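# Remove the pillowcase from the pillow, separating them

## Task

Get the pillowcase off the pillow so that both end up resting on the table with visible space between them; slight overhang past the table edge is acceptable, and the emptied pillowcase may be dropped onto the table. Nothing may count as done if it only stays in place because the robot holds it at the end. Finish by releasing everything and moving the grippers away.

## Robot and tools

Robot: two arms, left_arm and right_arm, each ending in a two-finger gripper. The names are labels only and do not match image sides. All poses share one scene frame: origin at table-top height, midway between the arm bases and roughly 5 to 10 cm back from the table's near edge; +x runs out over the table, +z up, and left_arm sits on the +y side. A gripper's fingers point along its own +z axis and close along its own y axis. The reported end_effector_position is the point between the pads, about 1 cm short of the fingertips. Printed positions may be somewhat off, especially at long reach.

Row layout (used by both motion tools): one flat list of 16 numbers covering both arms, always all 16 even if one arm is idle: left x, y, z (metres, scene frame), left qw, qx, qy, qz (orientation quaternion, w first, scene frame), left opening; then the same eight for right. x, y, z and the quaternion are absolute target poses, not offsets. Opening runs from -1 (closed) to +1 (fully open, 0.094 m).

execute_actions(actions): a list of up to 15 actions; each action is a table of up to 15 rows, each row applied for one 1/30 s step, the last row repeated to fill 15 steps (0.5 s per action). An empty list just returns state and images. Any target more than 0.6 m from that gripper's current position, measured along the gripper's own axes, makes the action refused for both arms; a malformed action, or a first action failing this check against the latest reported state, rejects the whole call. Each step the controller clips the commanded pose to within 70 mm and 16 degrees of the measured pose, so distant targets need several actions. To hold a gripper's orientation, repeat one fixed quaternion every row rather than copying the drifting reported one.

move(target, speed, blocking): target is one 16-number row as above (absolute poses). Both grippers travel in straight lines and arrive together; duration 0.5 to 10 s, cut off at 10 s. speed is the top path speed in m/s, 0.002 to 0.5, default 0.25 (rotation up to twice that in rad/s). Paths ignore obstacles and the other arm; grippers can lag, stray and overshoot speed, especially with a near-straight arm. Opening is applied at the start. Faster contact hits harder; aiming deeper past contact presses harder. The result adds a move: line with the ending (done, off_target, moving, held, fault) and limits: paced means the sent pose was clipped; held means a check blocked some steps, after which the arm may jump fast. Distance to each pose is reported. blocking=false returns after 0.5 s while motion continues; until a result shows it ended, call wait or stop before any new rows or moves.

wait(seconds): 0 to 10 s; arms hold last commands; returns early if a running move ends. stop(): brakes the running move (needs room, fingers keep moving).

zoom_image(camera, region): camera is cam_high, cam_low, cam_left_wrist or cam_right_wrist (all 504x504); region is [x0, y0, x1, y1] pixels from the top-left corner, at most 504 by 504.

finished_scene(scene): ends the given scene number (1 or 2) and reports success; irreversible. Replying without a tool call ends everything.

Result lines: per-arm pose; Hand target lines show where the controller is now driving each gripper; grip_measured is finger opening on the command scale (readings may be off by about 1 mm per gripper); the last Joint positions value is the opening in metres. A 'pose unreachable' line means the clearance check altered or blocked that arm's command. FAULT lines mark arm stops. MOTOR HOT appears from 75 °C; at 90 °C that arm halts 10 s; at 100 °C it goes limp and drops. Holding loads heats motors, even while you are thinking.

Gripping: to grasp, command an opening below grip_measured, about 0.03 below for a firm hold, less for lighter. Pads exert roughly 50 to 62 N; thin material (under about 2 mm, like fabric) is gripped more weakly, and first contact can spike. Joint friction may leave the gripper up to about 31 mm off target and ignore smaller steps. Elbows never fully straighten.

Joint limits (rad): waist -2.618 to 3.054, shoulder 0 to 3.142, elbow 0 to 3.142, wrist pitch -1.571 to 1.571, wrist yaw -1.571 to 1.571, wrist roll -2.094 to 2.094.

Hazards: a bar under the bases and a plate behind it can stand up to about 3 cm above the table with no warning on contact. Avoid arm-to-arm collisions or pressing, which can end the scene. Avoid drops, slips, slams and hard pushes. To keep an idle arm still, resend its exact last reported pose and intended opening every call. A likely approach: one arm pins the pillow while the other grips the case's open end and pulls it off, then both release and retract.

Each tool is called after ">>>" as name([rows], argument=value, ...), one row to a line, values as JSON.

## Session

>>> execute_actions(actions=[])

Scene clock: 0.00 s.
left_arm: end_effector_position=(+0.1201, -0.0707, +0.3386) grip_measured=+1.000 end_effector_quat_wxyz=(+0.338, +0.938, +0.051, -0.052) | right_arm: end_effector_position=(+0.4086, -0.2336, +0.1486) grip_measured=+1.000 end_effector_quat_wxyz=(+0.204, +0.585, +0.783, +0.052)
Joint positions: left_arm=[-1.153  1.743  2.091 -1.312  0.262  1.763  0.094] | right_arm=[ 0.105  1.732  1.466 -0.923  0.194  1.409  0.094]
Joint velocities: left_arm=[-0.002  0.002 -0.002  0.051 -0.022 -0.081  0.   ] | right_arm=[-0.017  0.002  0.007 -0.066 -0.037 -0.081  0.   ]
Motor temperatures (°C, as the motors report them): left_arm=[22 22 22 22 21 21] | right_arm=[21 22 22 22 23 24]
Hand target (left_arm): +0.120, -0.071, +0.339; +0.338, +0.938, +0.051, -0.052
Hand target (right_arm): +0.409, -0.234, +0.149; +0.204, +0.585, +0.783, +0.052

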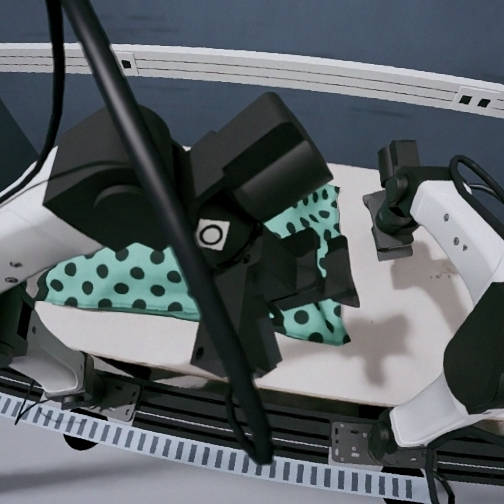

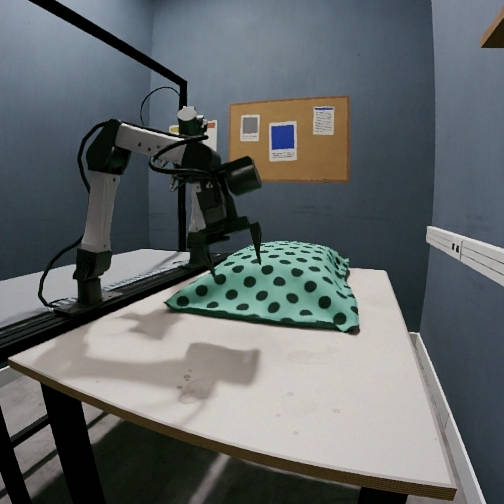

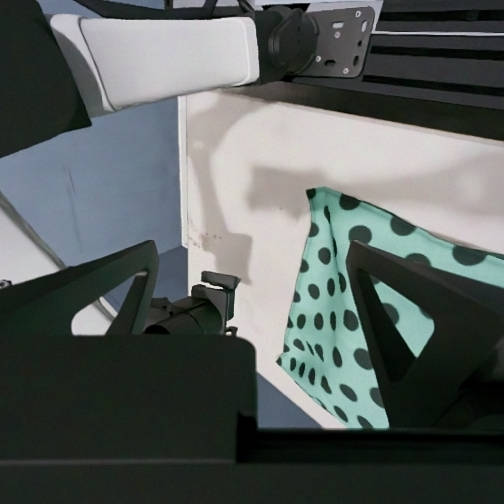

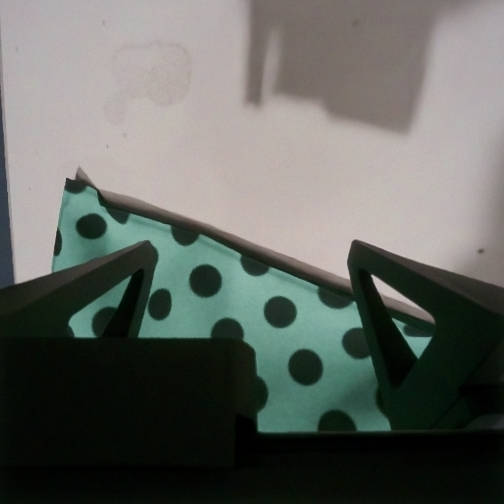

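>>> move(target=[0.15,0.35,0.35,0,1,0,0,1, 0.2,-0.42,0.3,0,0.7,0.7,0,1], speed=0.3)

Scene clock: 2.50 s.
left_arm: end_effector_position=(+0.1551, +0.3487, +0.3604) grip_measured=+1.000 end_effector_quat_wxyz=(+0.110, +0.835, +0.282, +0.460) | right_arm: end_effector_position=(+0.2009, -0.4187, +0.2915) grip_measured=+1.000 end_effector_quat_wxyz=(+0.174, +0.697, +0.696, +0.015)
Joint positions: left_arm=[-0.709  0.684  1.482 -1.557 -0.706  2.073  0.094] | right_arm=[-0.75   1.334  1.677 -1.57  -0.026  0.885  0.094]
Joint velocities: left_arm=[-0.017  0.012  0.012  0.037 -0.037 -0.051  0.   ] | right_arm=[ 0.007 -0.007 -0.002  0.007 -0.007 -0.007  0.   ]
Motor temperatures (°C, as the motors report them): left_arm=[22 22 22 22 21 21] | right_arm=[21 22 23 22 23 24]
Hand target (left_arm): +0.156, +0.349, +0.355; +0.099, +0.839, +0.276, +0.458
Hand target (right_arm): +0.199, -0.419, +0.298; +0.183, +0.695, +0.695, +0.016
Off the commanded pose (left_arm): 0.012 m, 67 deg; orientation clipped at the last step of the last action.
Off the commanded pose (right_arm): 0.009 m, 20 deg; orientation clipped at the last step of the last action.
joint sent to its limit (left arm) — the command would take joint 4 (wrist pitch) past its lower limit and joint 6 (wrist roll) past its upper limit, so those joints were sent only as far as their limits.
joint sent to its limit (right arm) — the command would take joint 4 (wrist pitch) past its lower limit, so that joint was sent only as far as its limit.
move: off_target (left_arm, right_arm); limits=paced

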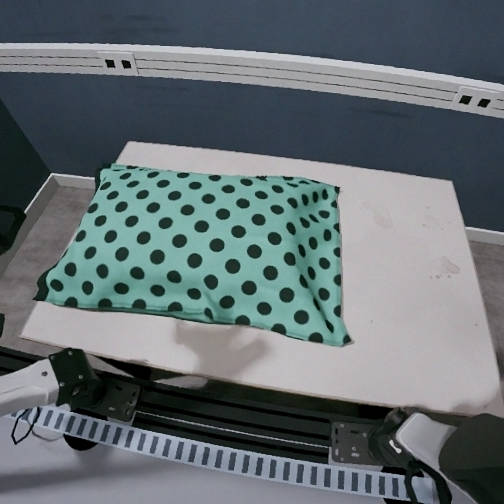

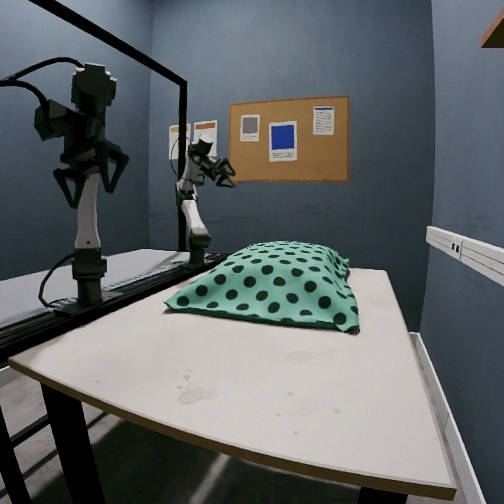

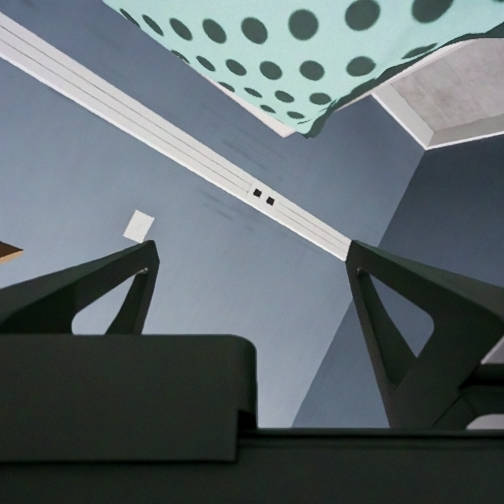

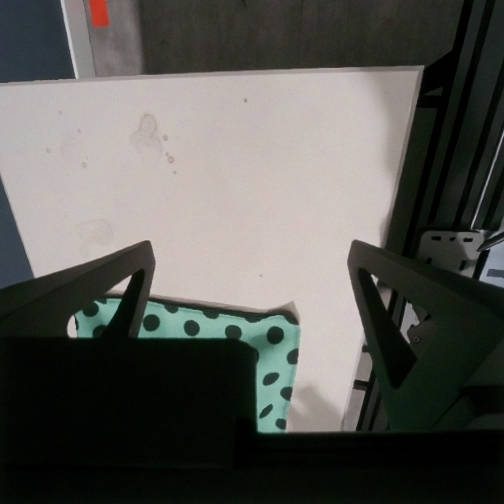

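>>> zoom_image(camera="cam_high", region=[10,140,210,340])

>>> zoom_image(camera="cam_high", region=[220,160,420,360])

>>> zoom_image(camera="cam_low", region=[150,220,390,350])

Region (10, 140, 210, 340) of cam_high's 504x504 image, scaled by 2.520, with more detail than that image has.

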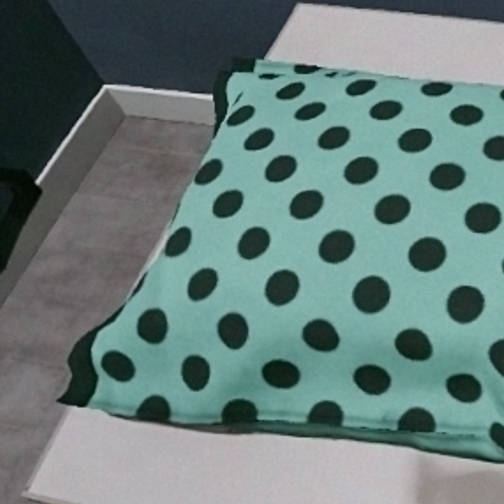

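Region (220, 160, 420, 360) of cam_high's 504x504 image, scaled by 2.520, with more detail than that image has.

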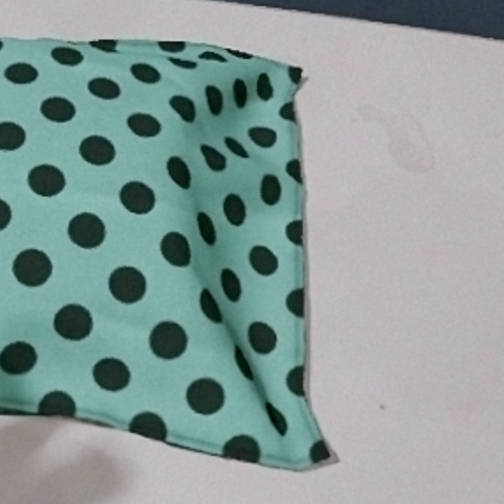

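Region (150, 220, 390, 350) of cam_low's 504x504 image, scaled by 2.100, with more detail than that image has; it fills the top 273 rows of this view, and the rest is white.

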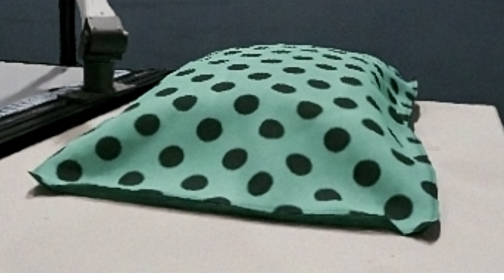

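>>> zoom_image(camera="cam_low", region=[160,285,370,345])

>>> zoom_image(camera="cam_high", region=[25,155,135,315])

>>> zoom_image(camera="cam_left_wrist", region=[150,0,504,200])

Region (160, 285, 370, 345) of cam_low's 504x504 image, scaled by 2.400, with more detail than that image has; it fills the top 144 rows of this view, and the rest is white.

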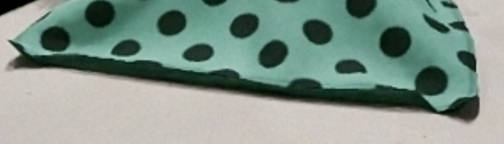

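Region (25, 155, 135, 315) of cam_high's 504x504 image, scaled by 3.150, with more detail than that image has; it fills the left 346 columns of this view, and the rest is white.

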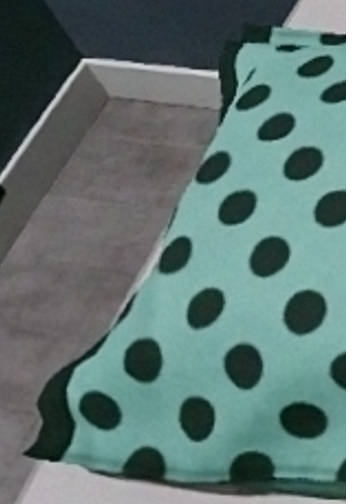

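Region (150, 0, 504, 200) of cam_left_wrist's 504x504 image, scaled by 1.424, with more detail than that image has; it fills the top 285 rows of this view, and the rest is white.

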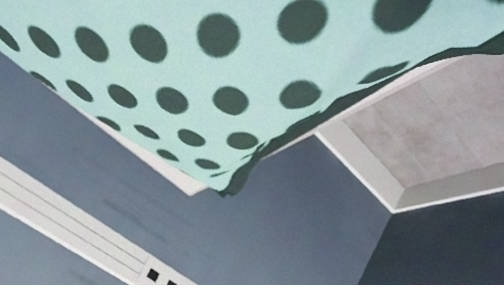

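>>> move(target=[0.33,0.56,0.2,0.242,0.664,0.664,-0.242,1, 0.33,-0.38,0.12,-0.242,0.664,0.664,0.242,1], speed=0.3)

Scene clock: 7.60 s.
left_arm: end_effector_position=(+0.3285, +0.5642, +0.1890) grip_measured=+1.000 end_effector_quat_wxyz=(+0.243, +0.562, +0.791, -0.014) | right_arm: end_effector_position=(+0.3263, -0.3818, +0.1180) grip_measured=+1.000 end_effector_quat_wxyz=(-0.201, +0.685, +0.654, +0.250)
Joint positions: left_arm=[ 0.887  2.021  2.077 -1.548  0.487  2.072  0.094] | right_arm=[-0.681  2.113  1.753 -1.573 -0.592  0.875  0.094]
Joint velocities: left_arm=[ 0.012  0.017 -0.007  0.007  0.066 -0.022  0.   ] | right_arm=[ 0.017  0.002  0.007 -0.022 -0.007  0.037  0.   ]
Motor temperatures (°C, as the motors report them): left_arm=[22 23 23 23 21 21] | right_arm=[21 23 23 23 23 24]
Hand target (left_arm): +0.328, +0.565, +0.194; +0.251, +0.561, +0.789, -0.011
Hand target (right_arm): +0.332, -0.381, +0.121; -0.196, +0.680, +0.659, +0.255
Off the commanded pose (left_arm): 0.012 m, 32 deg; orientation clipped at the last step of the last action.
Off the commanded pose (right_arm): 0.005 m, 5 deg.
joint sent to its limit (left arm) — the command would take joint 4 (wrist pitch) past its lower limit and joint 6 (wrist roll) past its upper limit, so those joints were sent only as far as their limits.
joint sent to its limit (right arm) — the command would take joint 4 (wrist pitch) past its lower limit, so that joint was sent only as far as its limit.
move: off_target (left_arm, right_arm); limits=paced

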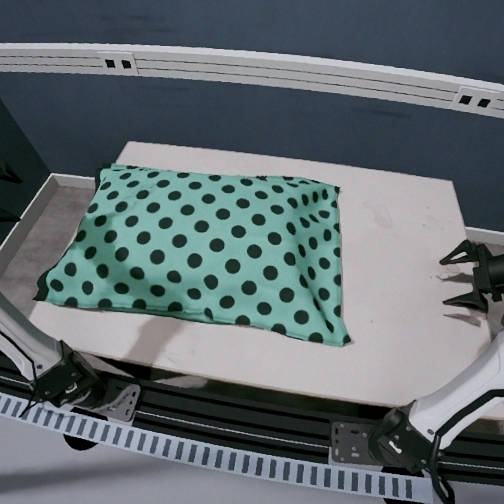

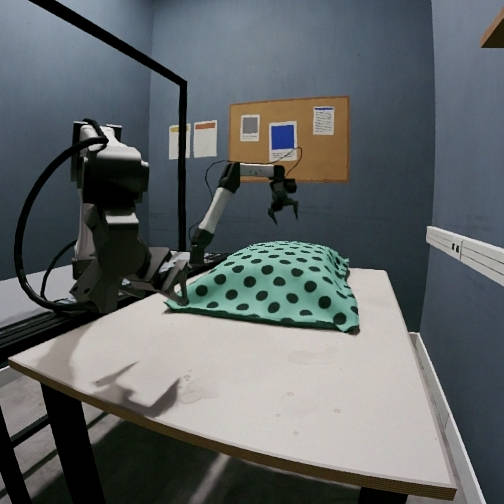

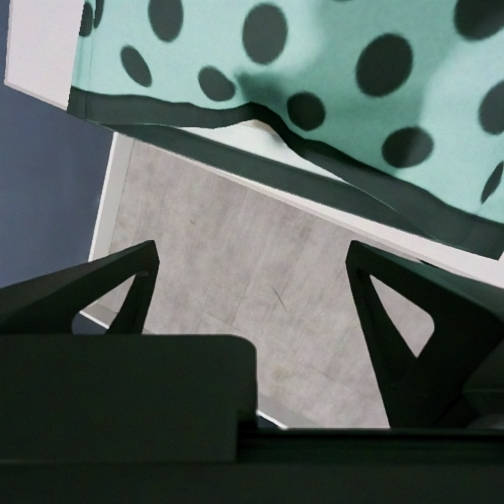

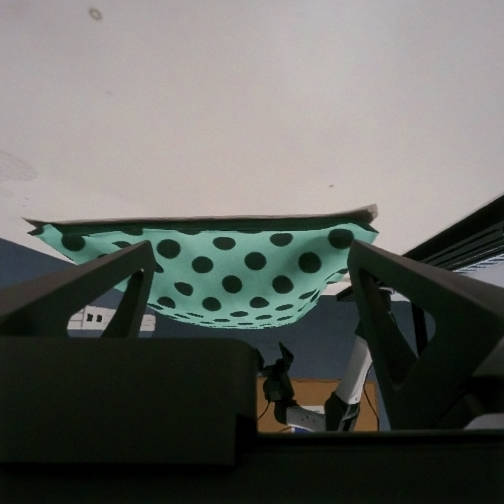

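>>> move(target=[0.36,0.5,0.2,0,0,0.985,-0.174,1, 0.33,-0.3,0.15,0,0,1,0,1], speed=0.3)

Scene clock: 12.60 s.
left_arm: end_effector_position=(+0.3595, +0.5034, +0.1825) grip_measured=+1.000 end_effector_quat_wxyz=(+0.097, -0.021, +0.989, -0.111) | right_arm: end_effector_position=(+0.3306, -0.2993, +0.1478) grip_measured=+1.000 end_effector_quat_wxyz=(-0.010, +0.005, +1.000, +0.009)
Joint positions: left_arm=[ 0.633  2.006  2.077 -1.548  0.275  0.542  0.094] | right_arm=[-0.182  1.8    1.616 -1.399 -0.045 -0.12   0.094]
Joint velocities: left_arm=[-0.007 -0.002 -0.007 -0.066  0.022 -0.066  0.   ] | right_arm=[-0.002 -0.017 -0.002  0.022 -0.007 -0.095  0.   ]
Motor temperatures (°C, as the motors report them): left_arm=[22 25 24 22 21 21] | right_arm=[21 26 24 23 23 24]
Hand target (left_arm): +0.360, +0.499, +0.199; +0.113, -0.019, +0.988, -0.105
Hand target (right_arm): +0.329, -0.299, +0.149; -0.004, -0.002, +1.000, +0.003
Off the commanded pose (left_arm): 0.018 m, 13 deg.
Off the commanded pose (right_arm): 0.002 m, 2 deg.
joint sent to its limit (left arm) — the command would take joint 4 (wrist pitch) past its lower limit, so that joint was sent only as far as its limit.
move: off_target (left_arm)

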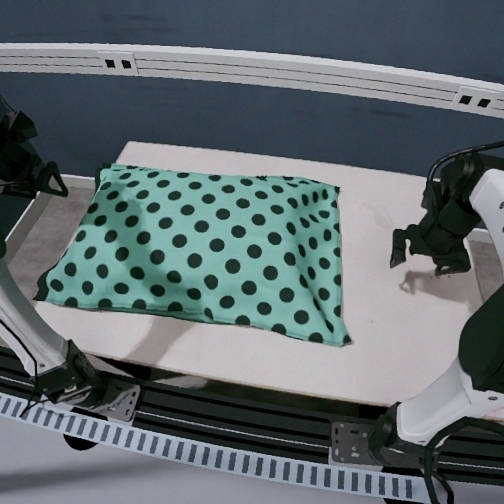

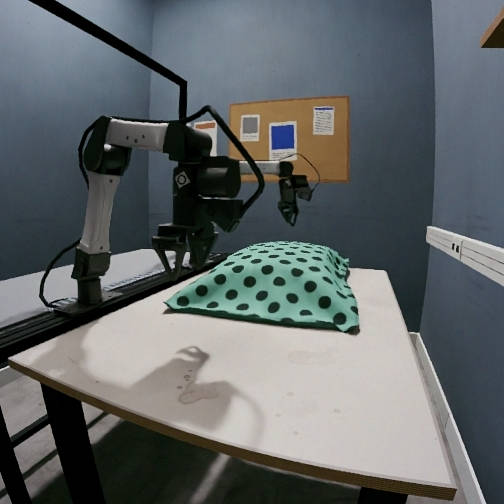

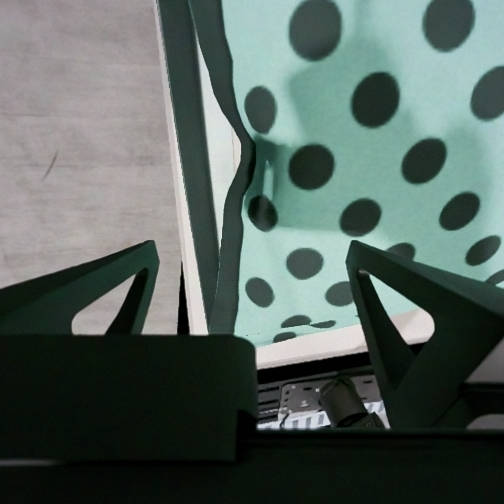

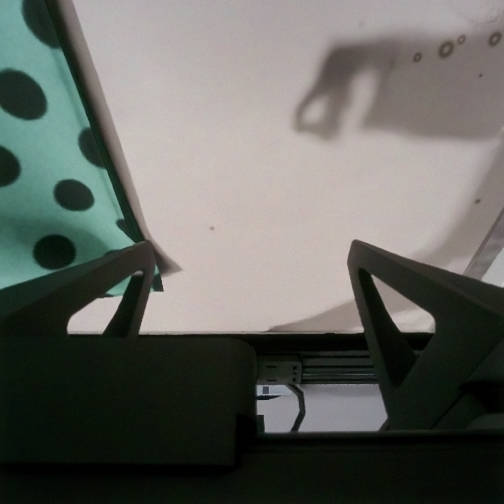

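>>> move(target=[0.38,0.5,0.12,0,0,0.985,-0.174,1, 0.33,-0.3,0.15,0,0,1,0,1], speed=0.15)

Scene clock: 14.60 s.
left_arm: end_effector_position=(+0.3741, +0.5013, +0.1127) grip_measured=+1.000 end_effector_quat_wxyz=(+0.025, -0.017, +0.987, -0.156) | right_arm: end_effector_position=(+0.3324, -0.3004, +0.1478) grip_measured=+1.000 end_effector_quat_wxyz=(-0.006, +0.004, +1.000, +0.006)
Joint positions: left_arm=[ 0.612  2.212  2.115 -1.55   0.275  0.551  0.094] | right_arm=[-0.182  1.8    1.616 -1.391 -0.04  -0.121  0.094]
Joint velocities: left_arm=[-0.002  0.002  0.007  0.037  0.037 -0.007  0.   ] | right_arm=[-0.002  0.007  0.007 -0.037  0.007 -0.022  0.   ]
Motor temperatures (°C, as the motors report them): left_arm=[22 26 24 22 21 21] | right_arm=[21 26 24 23 23 24]
Hand target (left_arm): +0.378, +0.499, +0.119; +0.032, -0.007, +0.988, -0.153
Hand target (right_arm): +0.330, -0.300, +0.150; -0.000, +0.000, +1.000, +0.000
Off the commanded pose (left_arm): 0.009 m, 4 deg.
Off the commanded pose (right_arm): 0.003 m, 1 deg.
joint sent to its limit (left arm) — the command would take joint 4 (wrist pitch) past its lower limit, so that joint was sent only as far as its limit.
move: off_target (left_arm)

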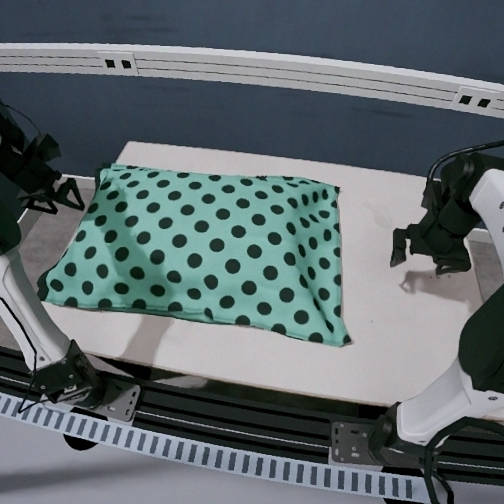

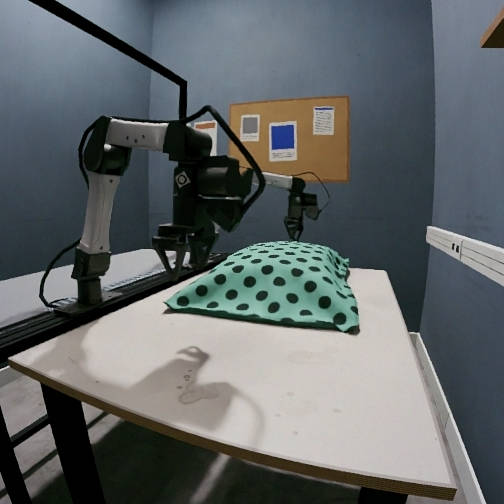

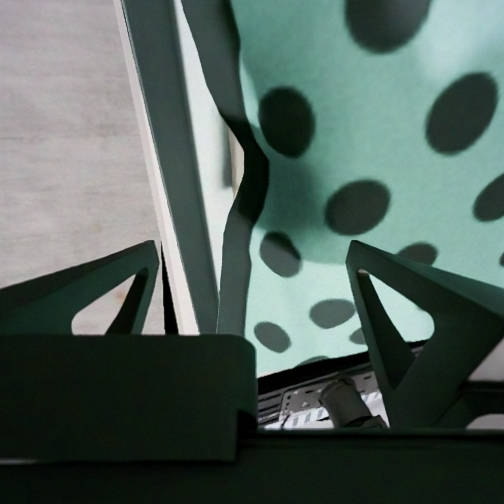

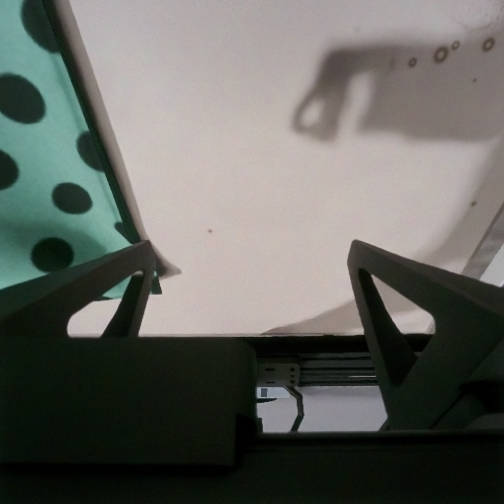

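>>> zoom_image(camera="cam_left_wrist", region=[110,20,330,240])

Region (110, 20, 330, 240) of cam_left_wrist's 504x504 image, scaled by 2.291, with more detail than that image has.

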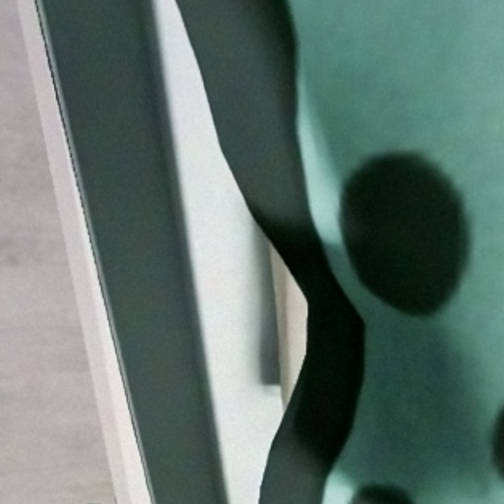

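>>> move(target=[0.40,0.495,0.095,0,0,0.985,-0.174,0.1, 0.33,-0.3,0.15,0,0,1,0,1], speed=0.1)

Scene clock: 16.63 s.
left_arm: end_effector_position=(+0.3951, +0.4967, +0.0893) grip_measured=+0.102 end_effector_quat_wxyz=(+0.014, -0.004, +0.987, -0.163) | right_arm: end_effector_position=(+0.3325, -0.3004, +0.1478) grip_measured=+1.000 end_effector_quat_wxyz=(-0.006, +0.004, +1.000, +0.006)
Joint positions: left_arm=[ 0.577  2.322  2.207 -1.552  0.275  0.545  0.052] | right_arm=[-0.182  1.8    1.616 -1.39  -0.04  -0.121  0.094]
Joint velocities: left_arm=[-0.002 -0.002  0.012  0.007 -0.037 -0.051 -0.   ] | right_arm=[ 0.012  0.017  0.012 -0.051  0.037 -0.037  0.   ]
Motor temperatures (°C, as the motors report them): left_arm=[22 27 25 22 21 21] | right_arm=[21 27 25 23 23 24]
Hand target (left_arm): +0.399, +0.494, +0.094; +0.020, -0.004, +0.987, -0.162
Hand target (right_arm): +0.330, -0.300, +0.150; -0.000, -0.000, +1.000, +0.000
Off the commanded pose (left_arm): 0.008 m, 2 deg.
Off the commanded pose (right_arm): 0.003 m, 1 deg.
joint sent to its limit (left arm) — the command would take joint 4 (wrist pitch) past its lower limit, so that joint was sent only as far as its limit.
move: done

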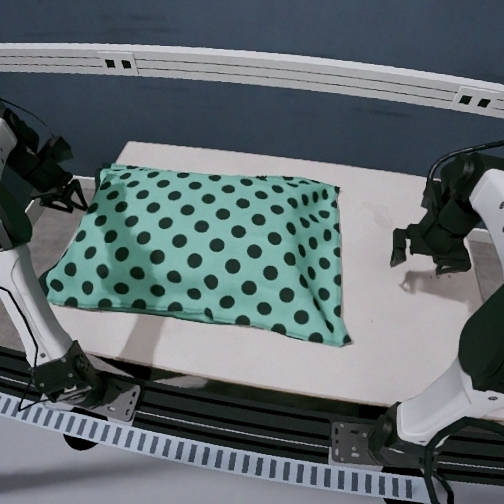

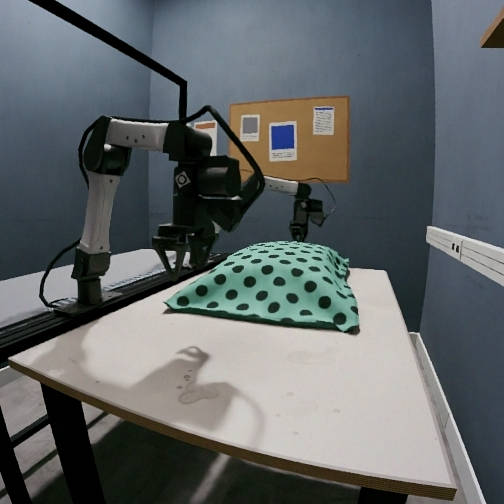

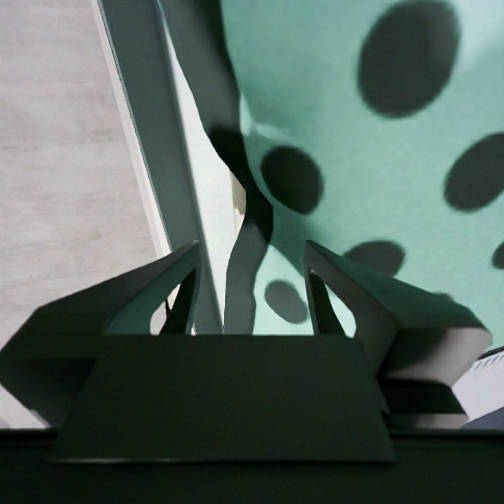

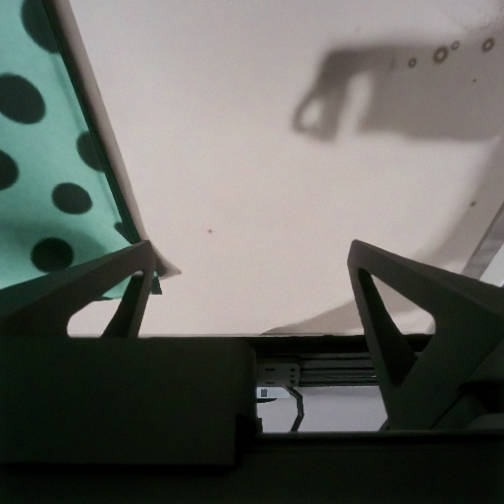

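>>> move(target=[0.425,0.482,0.065,0,0,0.985,-0.174,0.1, 0.33,-0.3,0.15,0,0,1,0,1], speed=0.06)

Scene clock: 17.83 s.
left_arm: end_effector_position=(+0.4190, +0.4863, +0.0612) grip_measured=+0.102 end_effector_quat_wxyz=(+0.000, -0.002, +0.986, -0.168) | right_arm: end_effector_position=(+0.3326, -0.3005, +0.1478) grip_measured=+1.000 end_effector_quat_wxyz=(-0.006, +0.004, +1.000, +0.006)
Joint positions: left_arm=[ 0.531  2.448  2.316 -1.553  0.275  0.504  0.052] | right_arm=[-0.182  1.8    1.616 -1.39  -0.039 -0.121  0.094]
Joint velocities: left_arm=[-0.007 -0.007  0.007  0.037 -0.022 -0.095 -0.   ] | right_arm=[-0.002 -0.002 -0.007  0.007  0.022 -0.007  0.   ]
Motor temperatures (°C, as the motors report them): left_arm=[22 27 25 22 21 21] | right_arm=[21 27 25 23 23 24]
Hand target (left_arm): +0.424, +0.481, +0.065; +0.006, -0.001, +0.985, -0.170
Hand target (right_arm): +0.330, -0.300, +0.150; -0.000, -0.000, +1.000, -0.000
Off the commanded pose (left_arm): 0.008 m, 1 deg.
Off the commanded pose (right_arm): 0.003 m, 1 deg.
joint sent to its limit (left arm) — the command would take joint 4 (wrist pitch) past its lower limit, so that joint was sent only as far as its limit.
move: done

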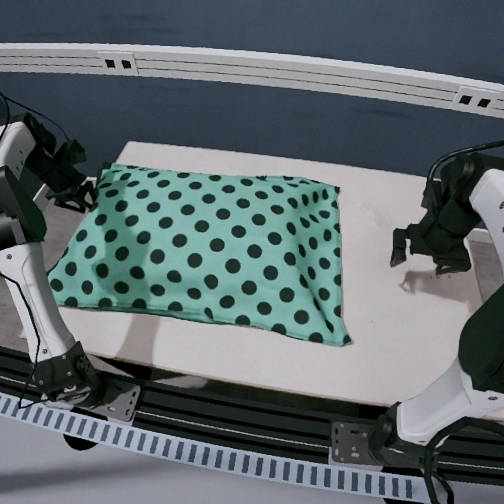

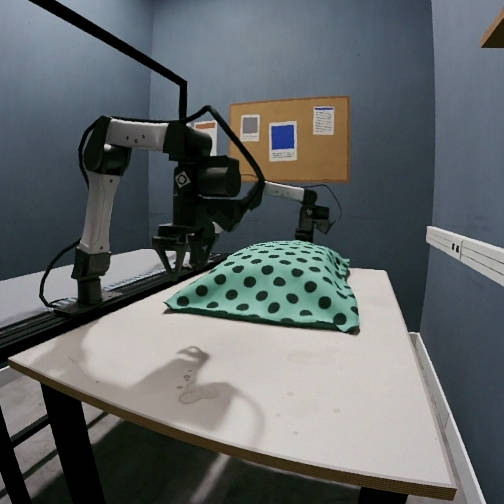

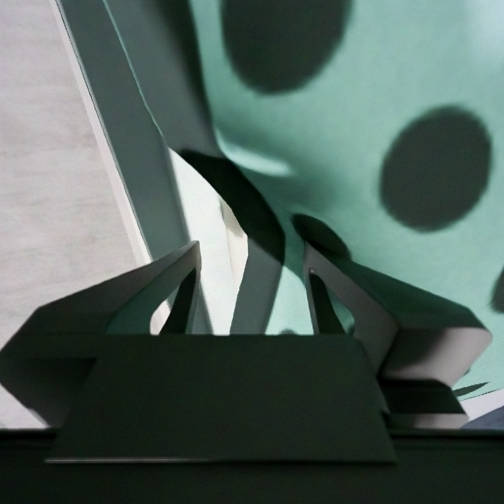

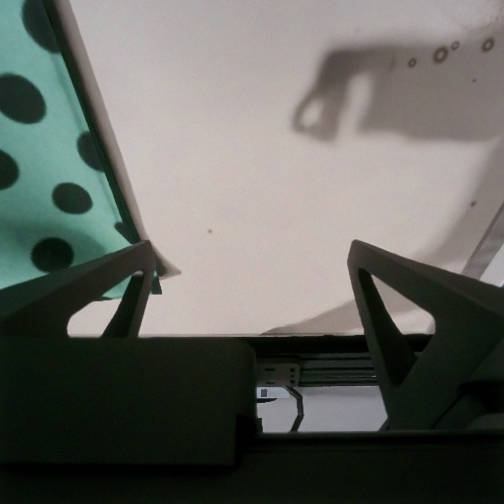

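>>> move(target=[0.43,0.475,0.048,0,0,0.985,-0.174,0.1, 0.33,-0.3,0.15,0,0,1,0,1], speed=0.05)

>>> move(target=[0.43,0.475,0.048,0,0,0.985,-0.174,-1, 0.33,-0.3,0.15,0,0,1,0,1])

Scene clock: 18.80 s.
left_arm: end_effector_position=(+0.4253, +0.4823, +0.0495) grip_measured=+0.102 end_effector_quat_wxyz=(-0.002, -0.003, +0.986, -0.168) | right_arm: end_effector_position=(+0.3326, -0.3005, +0.1478) grip_measured=+1.000 end_effector_quat_wxyz=(-0.006, +0.004, +1.000, +0.006)
Joint positions: left_arm=[ 0.518  2.474  2.317 -1.527  0.275  0.49   0.052] | right_arm=[-0.182  1.8    1.616 -1.39  -0.039 -0.121  0.094]
Joint velocities: left_arm=[-0.007  0.007  0.002  0.081  0.037 -0.066 -0.001] | right_arm=[-0.007 -0.007  0.012 -0.007 -0.037  0.066  0.   ]
Motor temperatures (°C, as the motors report them): left_arm=[22 28 25 22 21 21] | right_arm=[21 28 25 23 23 24]
Hand target (left_arm): +0.429, +0.475, +0.048; -0.000, -0.000, +0.985, -0.174
Hand target (right_arm): +0.330, -0.300, +0.150; -0.000, -0.000, +1.000, +0.000
Off the commanded pose (left_arm): 0.009 m, 1 deg.
Off the commanded pose (right_arm): 0.003 m, 1 deg.
move: done

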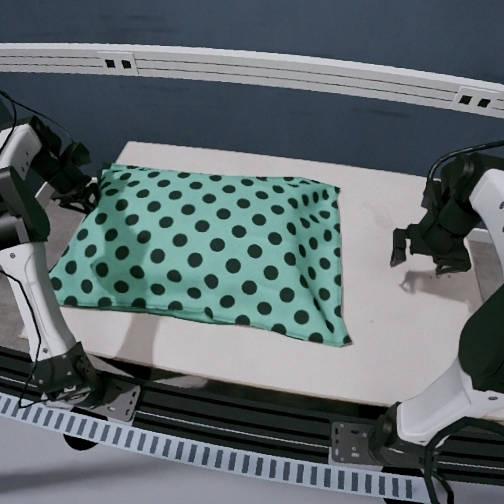

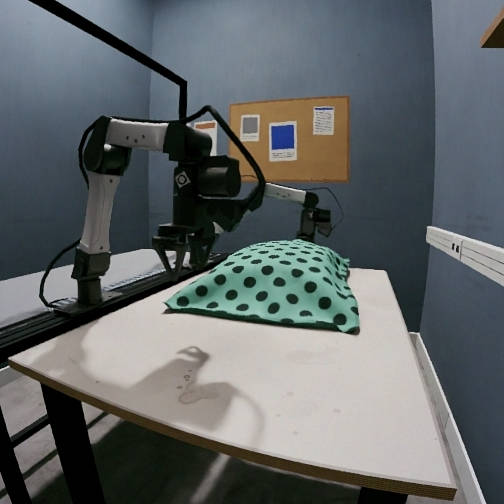

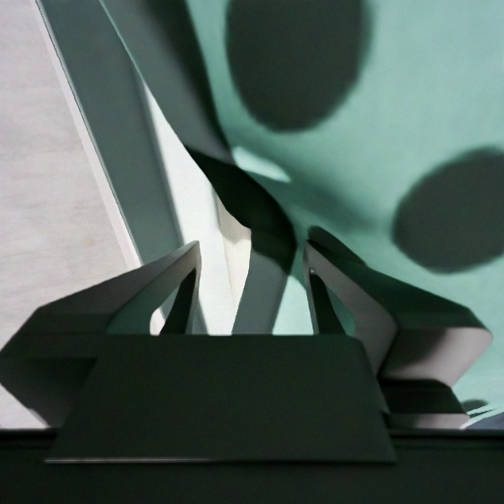

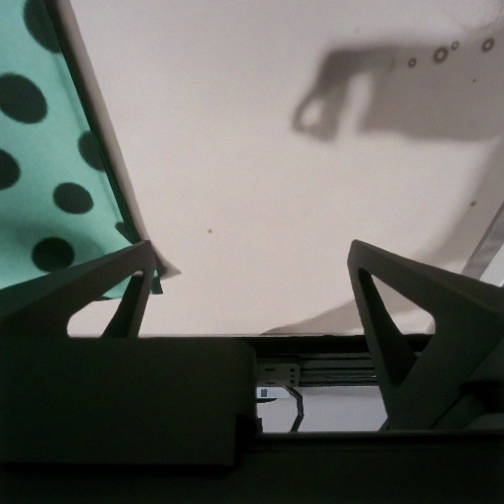

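Scene clock: 19.50 s.
left_arm: end_effector_position=(+0.4254, +0.4821, +0.0496) grip_measured=-0.977 end_effector_quat_wxyz=(-0.001, -0.003, +0.986, -0.168) | right_arm: end_effector_position=(+0.3326, -0.3005, +0.1478) grip_measured=+1.000 end_effector_quat_wxyz=(-0.006, +0.004, +1.000, +0.006)
Joint positions: left_arm=[ 0.518  2.474  2.317 -1.527  0.276  0.489  0.001] | right_arm=[-0.182  1.8    1.616 -1.39  -0.039 -0.121  0.094]
Joint velocities: left_arm=[-0.002  0.002  0.002 -0.11  -0.007  0.007 -0.   ] | right_arm=[ 0.012 -0.007 -0.002 -0.022  0.022  0.022  0.   ]
Motor temperatures (°C, as the motors report them): left_arm=[22 28 25 22 21 21] | right_arm=[21 28 25 23 23 24]
Hand target (left_arm): +0.430, +0.475, +0.048; -0.000, -0.000, +0.985, -0.174
Hand target (right_arm): +0.330, -0.300, +0.150; -0.000, -0.000, +1.000, +0.000
Off the commanded pose (left_arm): 0.009 m, 1 deg.
Off the commanded pose (right_arm): 0.003 m, 1 deg.
move: done

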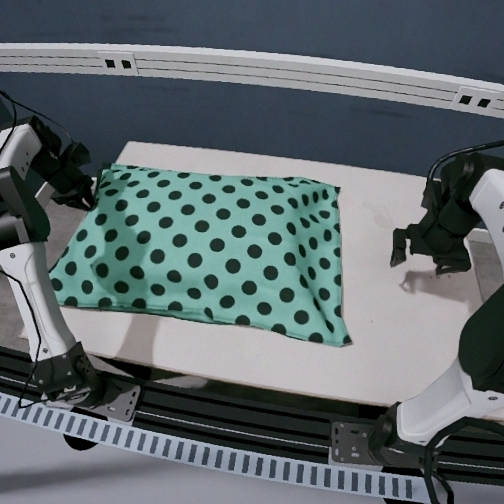

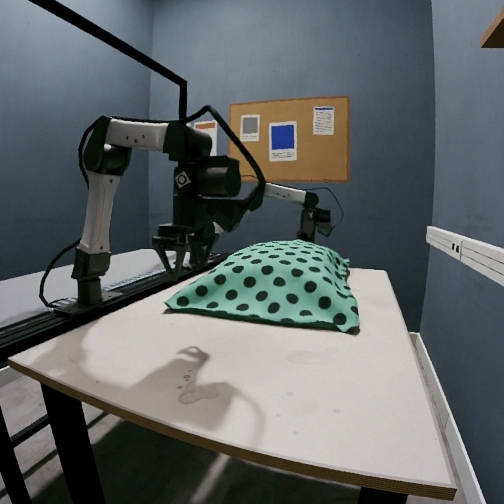

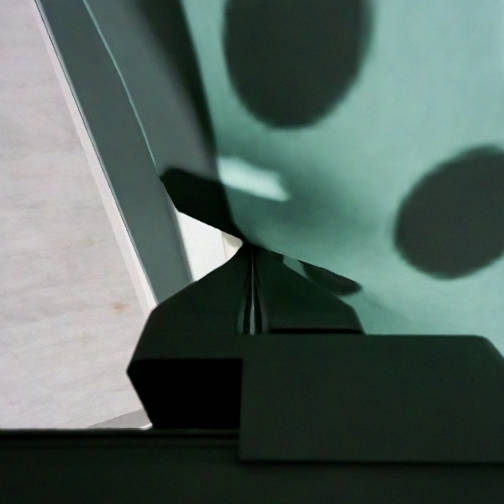

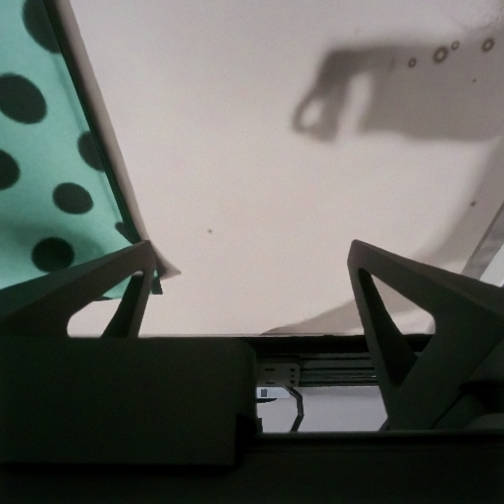

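Something seems caught (−0.977). Lift and draw back.

>>> move(target=[0.40,0.43,0.13,0,0,0.996,-0.087,-1, 0.33,-0.3,0.15,0,0,1,0,1], speed=0.08)

Scene clock: 21.20 s.
left_arm: end_effector_position=(+0.4077, +0.4354, +0.1273) grip_measured=-0.977 end_effector_quat_wxyz=(+0.008, +0.001, +0.996, -0.087) | right_arm: end_effector_position=(+0.3326, -0.3005, +0.1478) grip_measured=+1.000 end_effector_quat_wxyz=(-0.006, +0.004, +1.000, +0.006)
Joint positions: left_arm=[ 0.378  2.179  2.135 -1.526  0.141  0.34   0.001] | right_arm=[-0.182  1.8    1.616 -1.39  -0.039 -0.121  0.094]
Joint velocities: left_arm=[-0.007 -0.007 -0.017 -0.066 -0.007  0.022 -0.001] | right_arm=[-0.002 -0.007  0.002  0.095 -0.022  0.007  0.   ]
Motor temperatures (°C, as the motors report them): left_arm=[22 29 25 22 21 21] | right_arm=[21 28 25 23 23 24]
Hand target (left_arm): +0.401, +0.431, +0.130; +0.000, +0.000, +0.996, -0.086
Hand target (right_arm): +0.330, -0.300, +0.150; -0.000, -0.000, +1.000, +0.000
Off the commanded pose (left_arm): 0.010 m, 1 deg.
Off the commanded pose (right_arm): 0.003 m, 1 deg.
move: done

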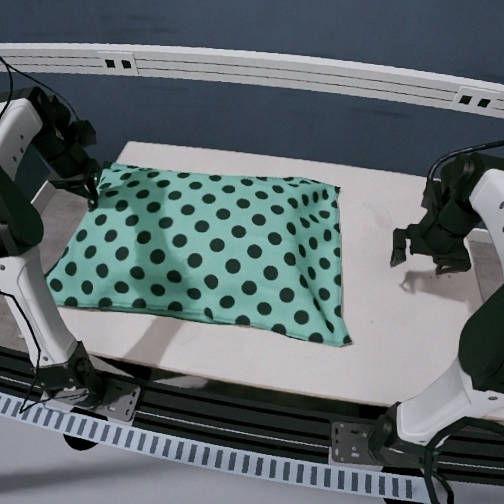

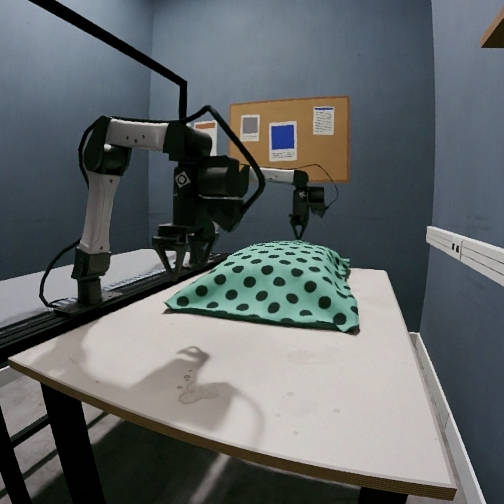

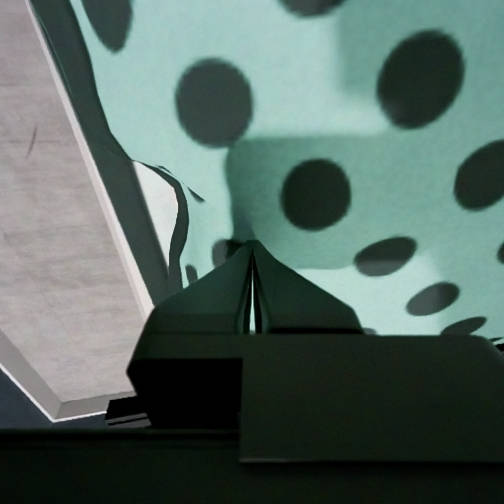

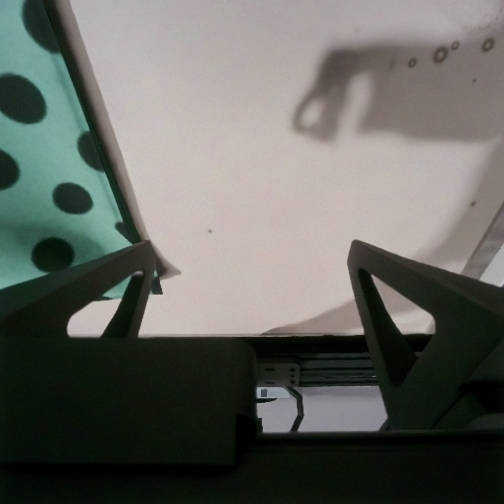

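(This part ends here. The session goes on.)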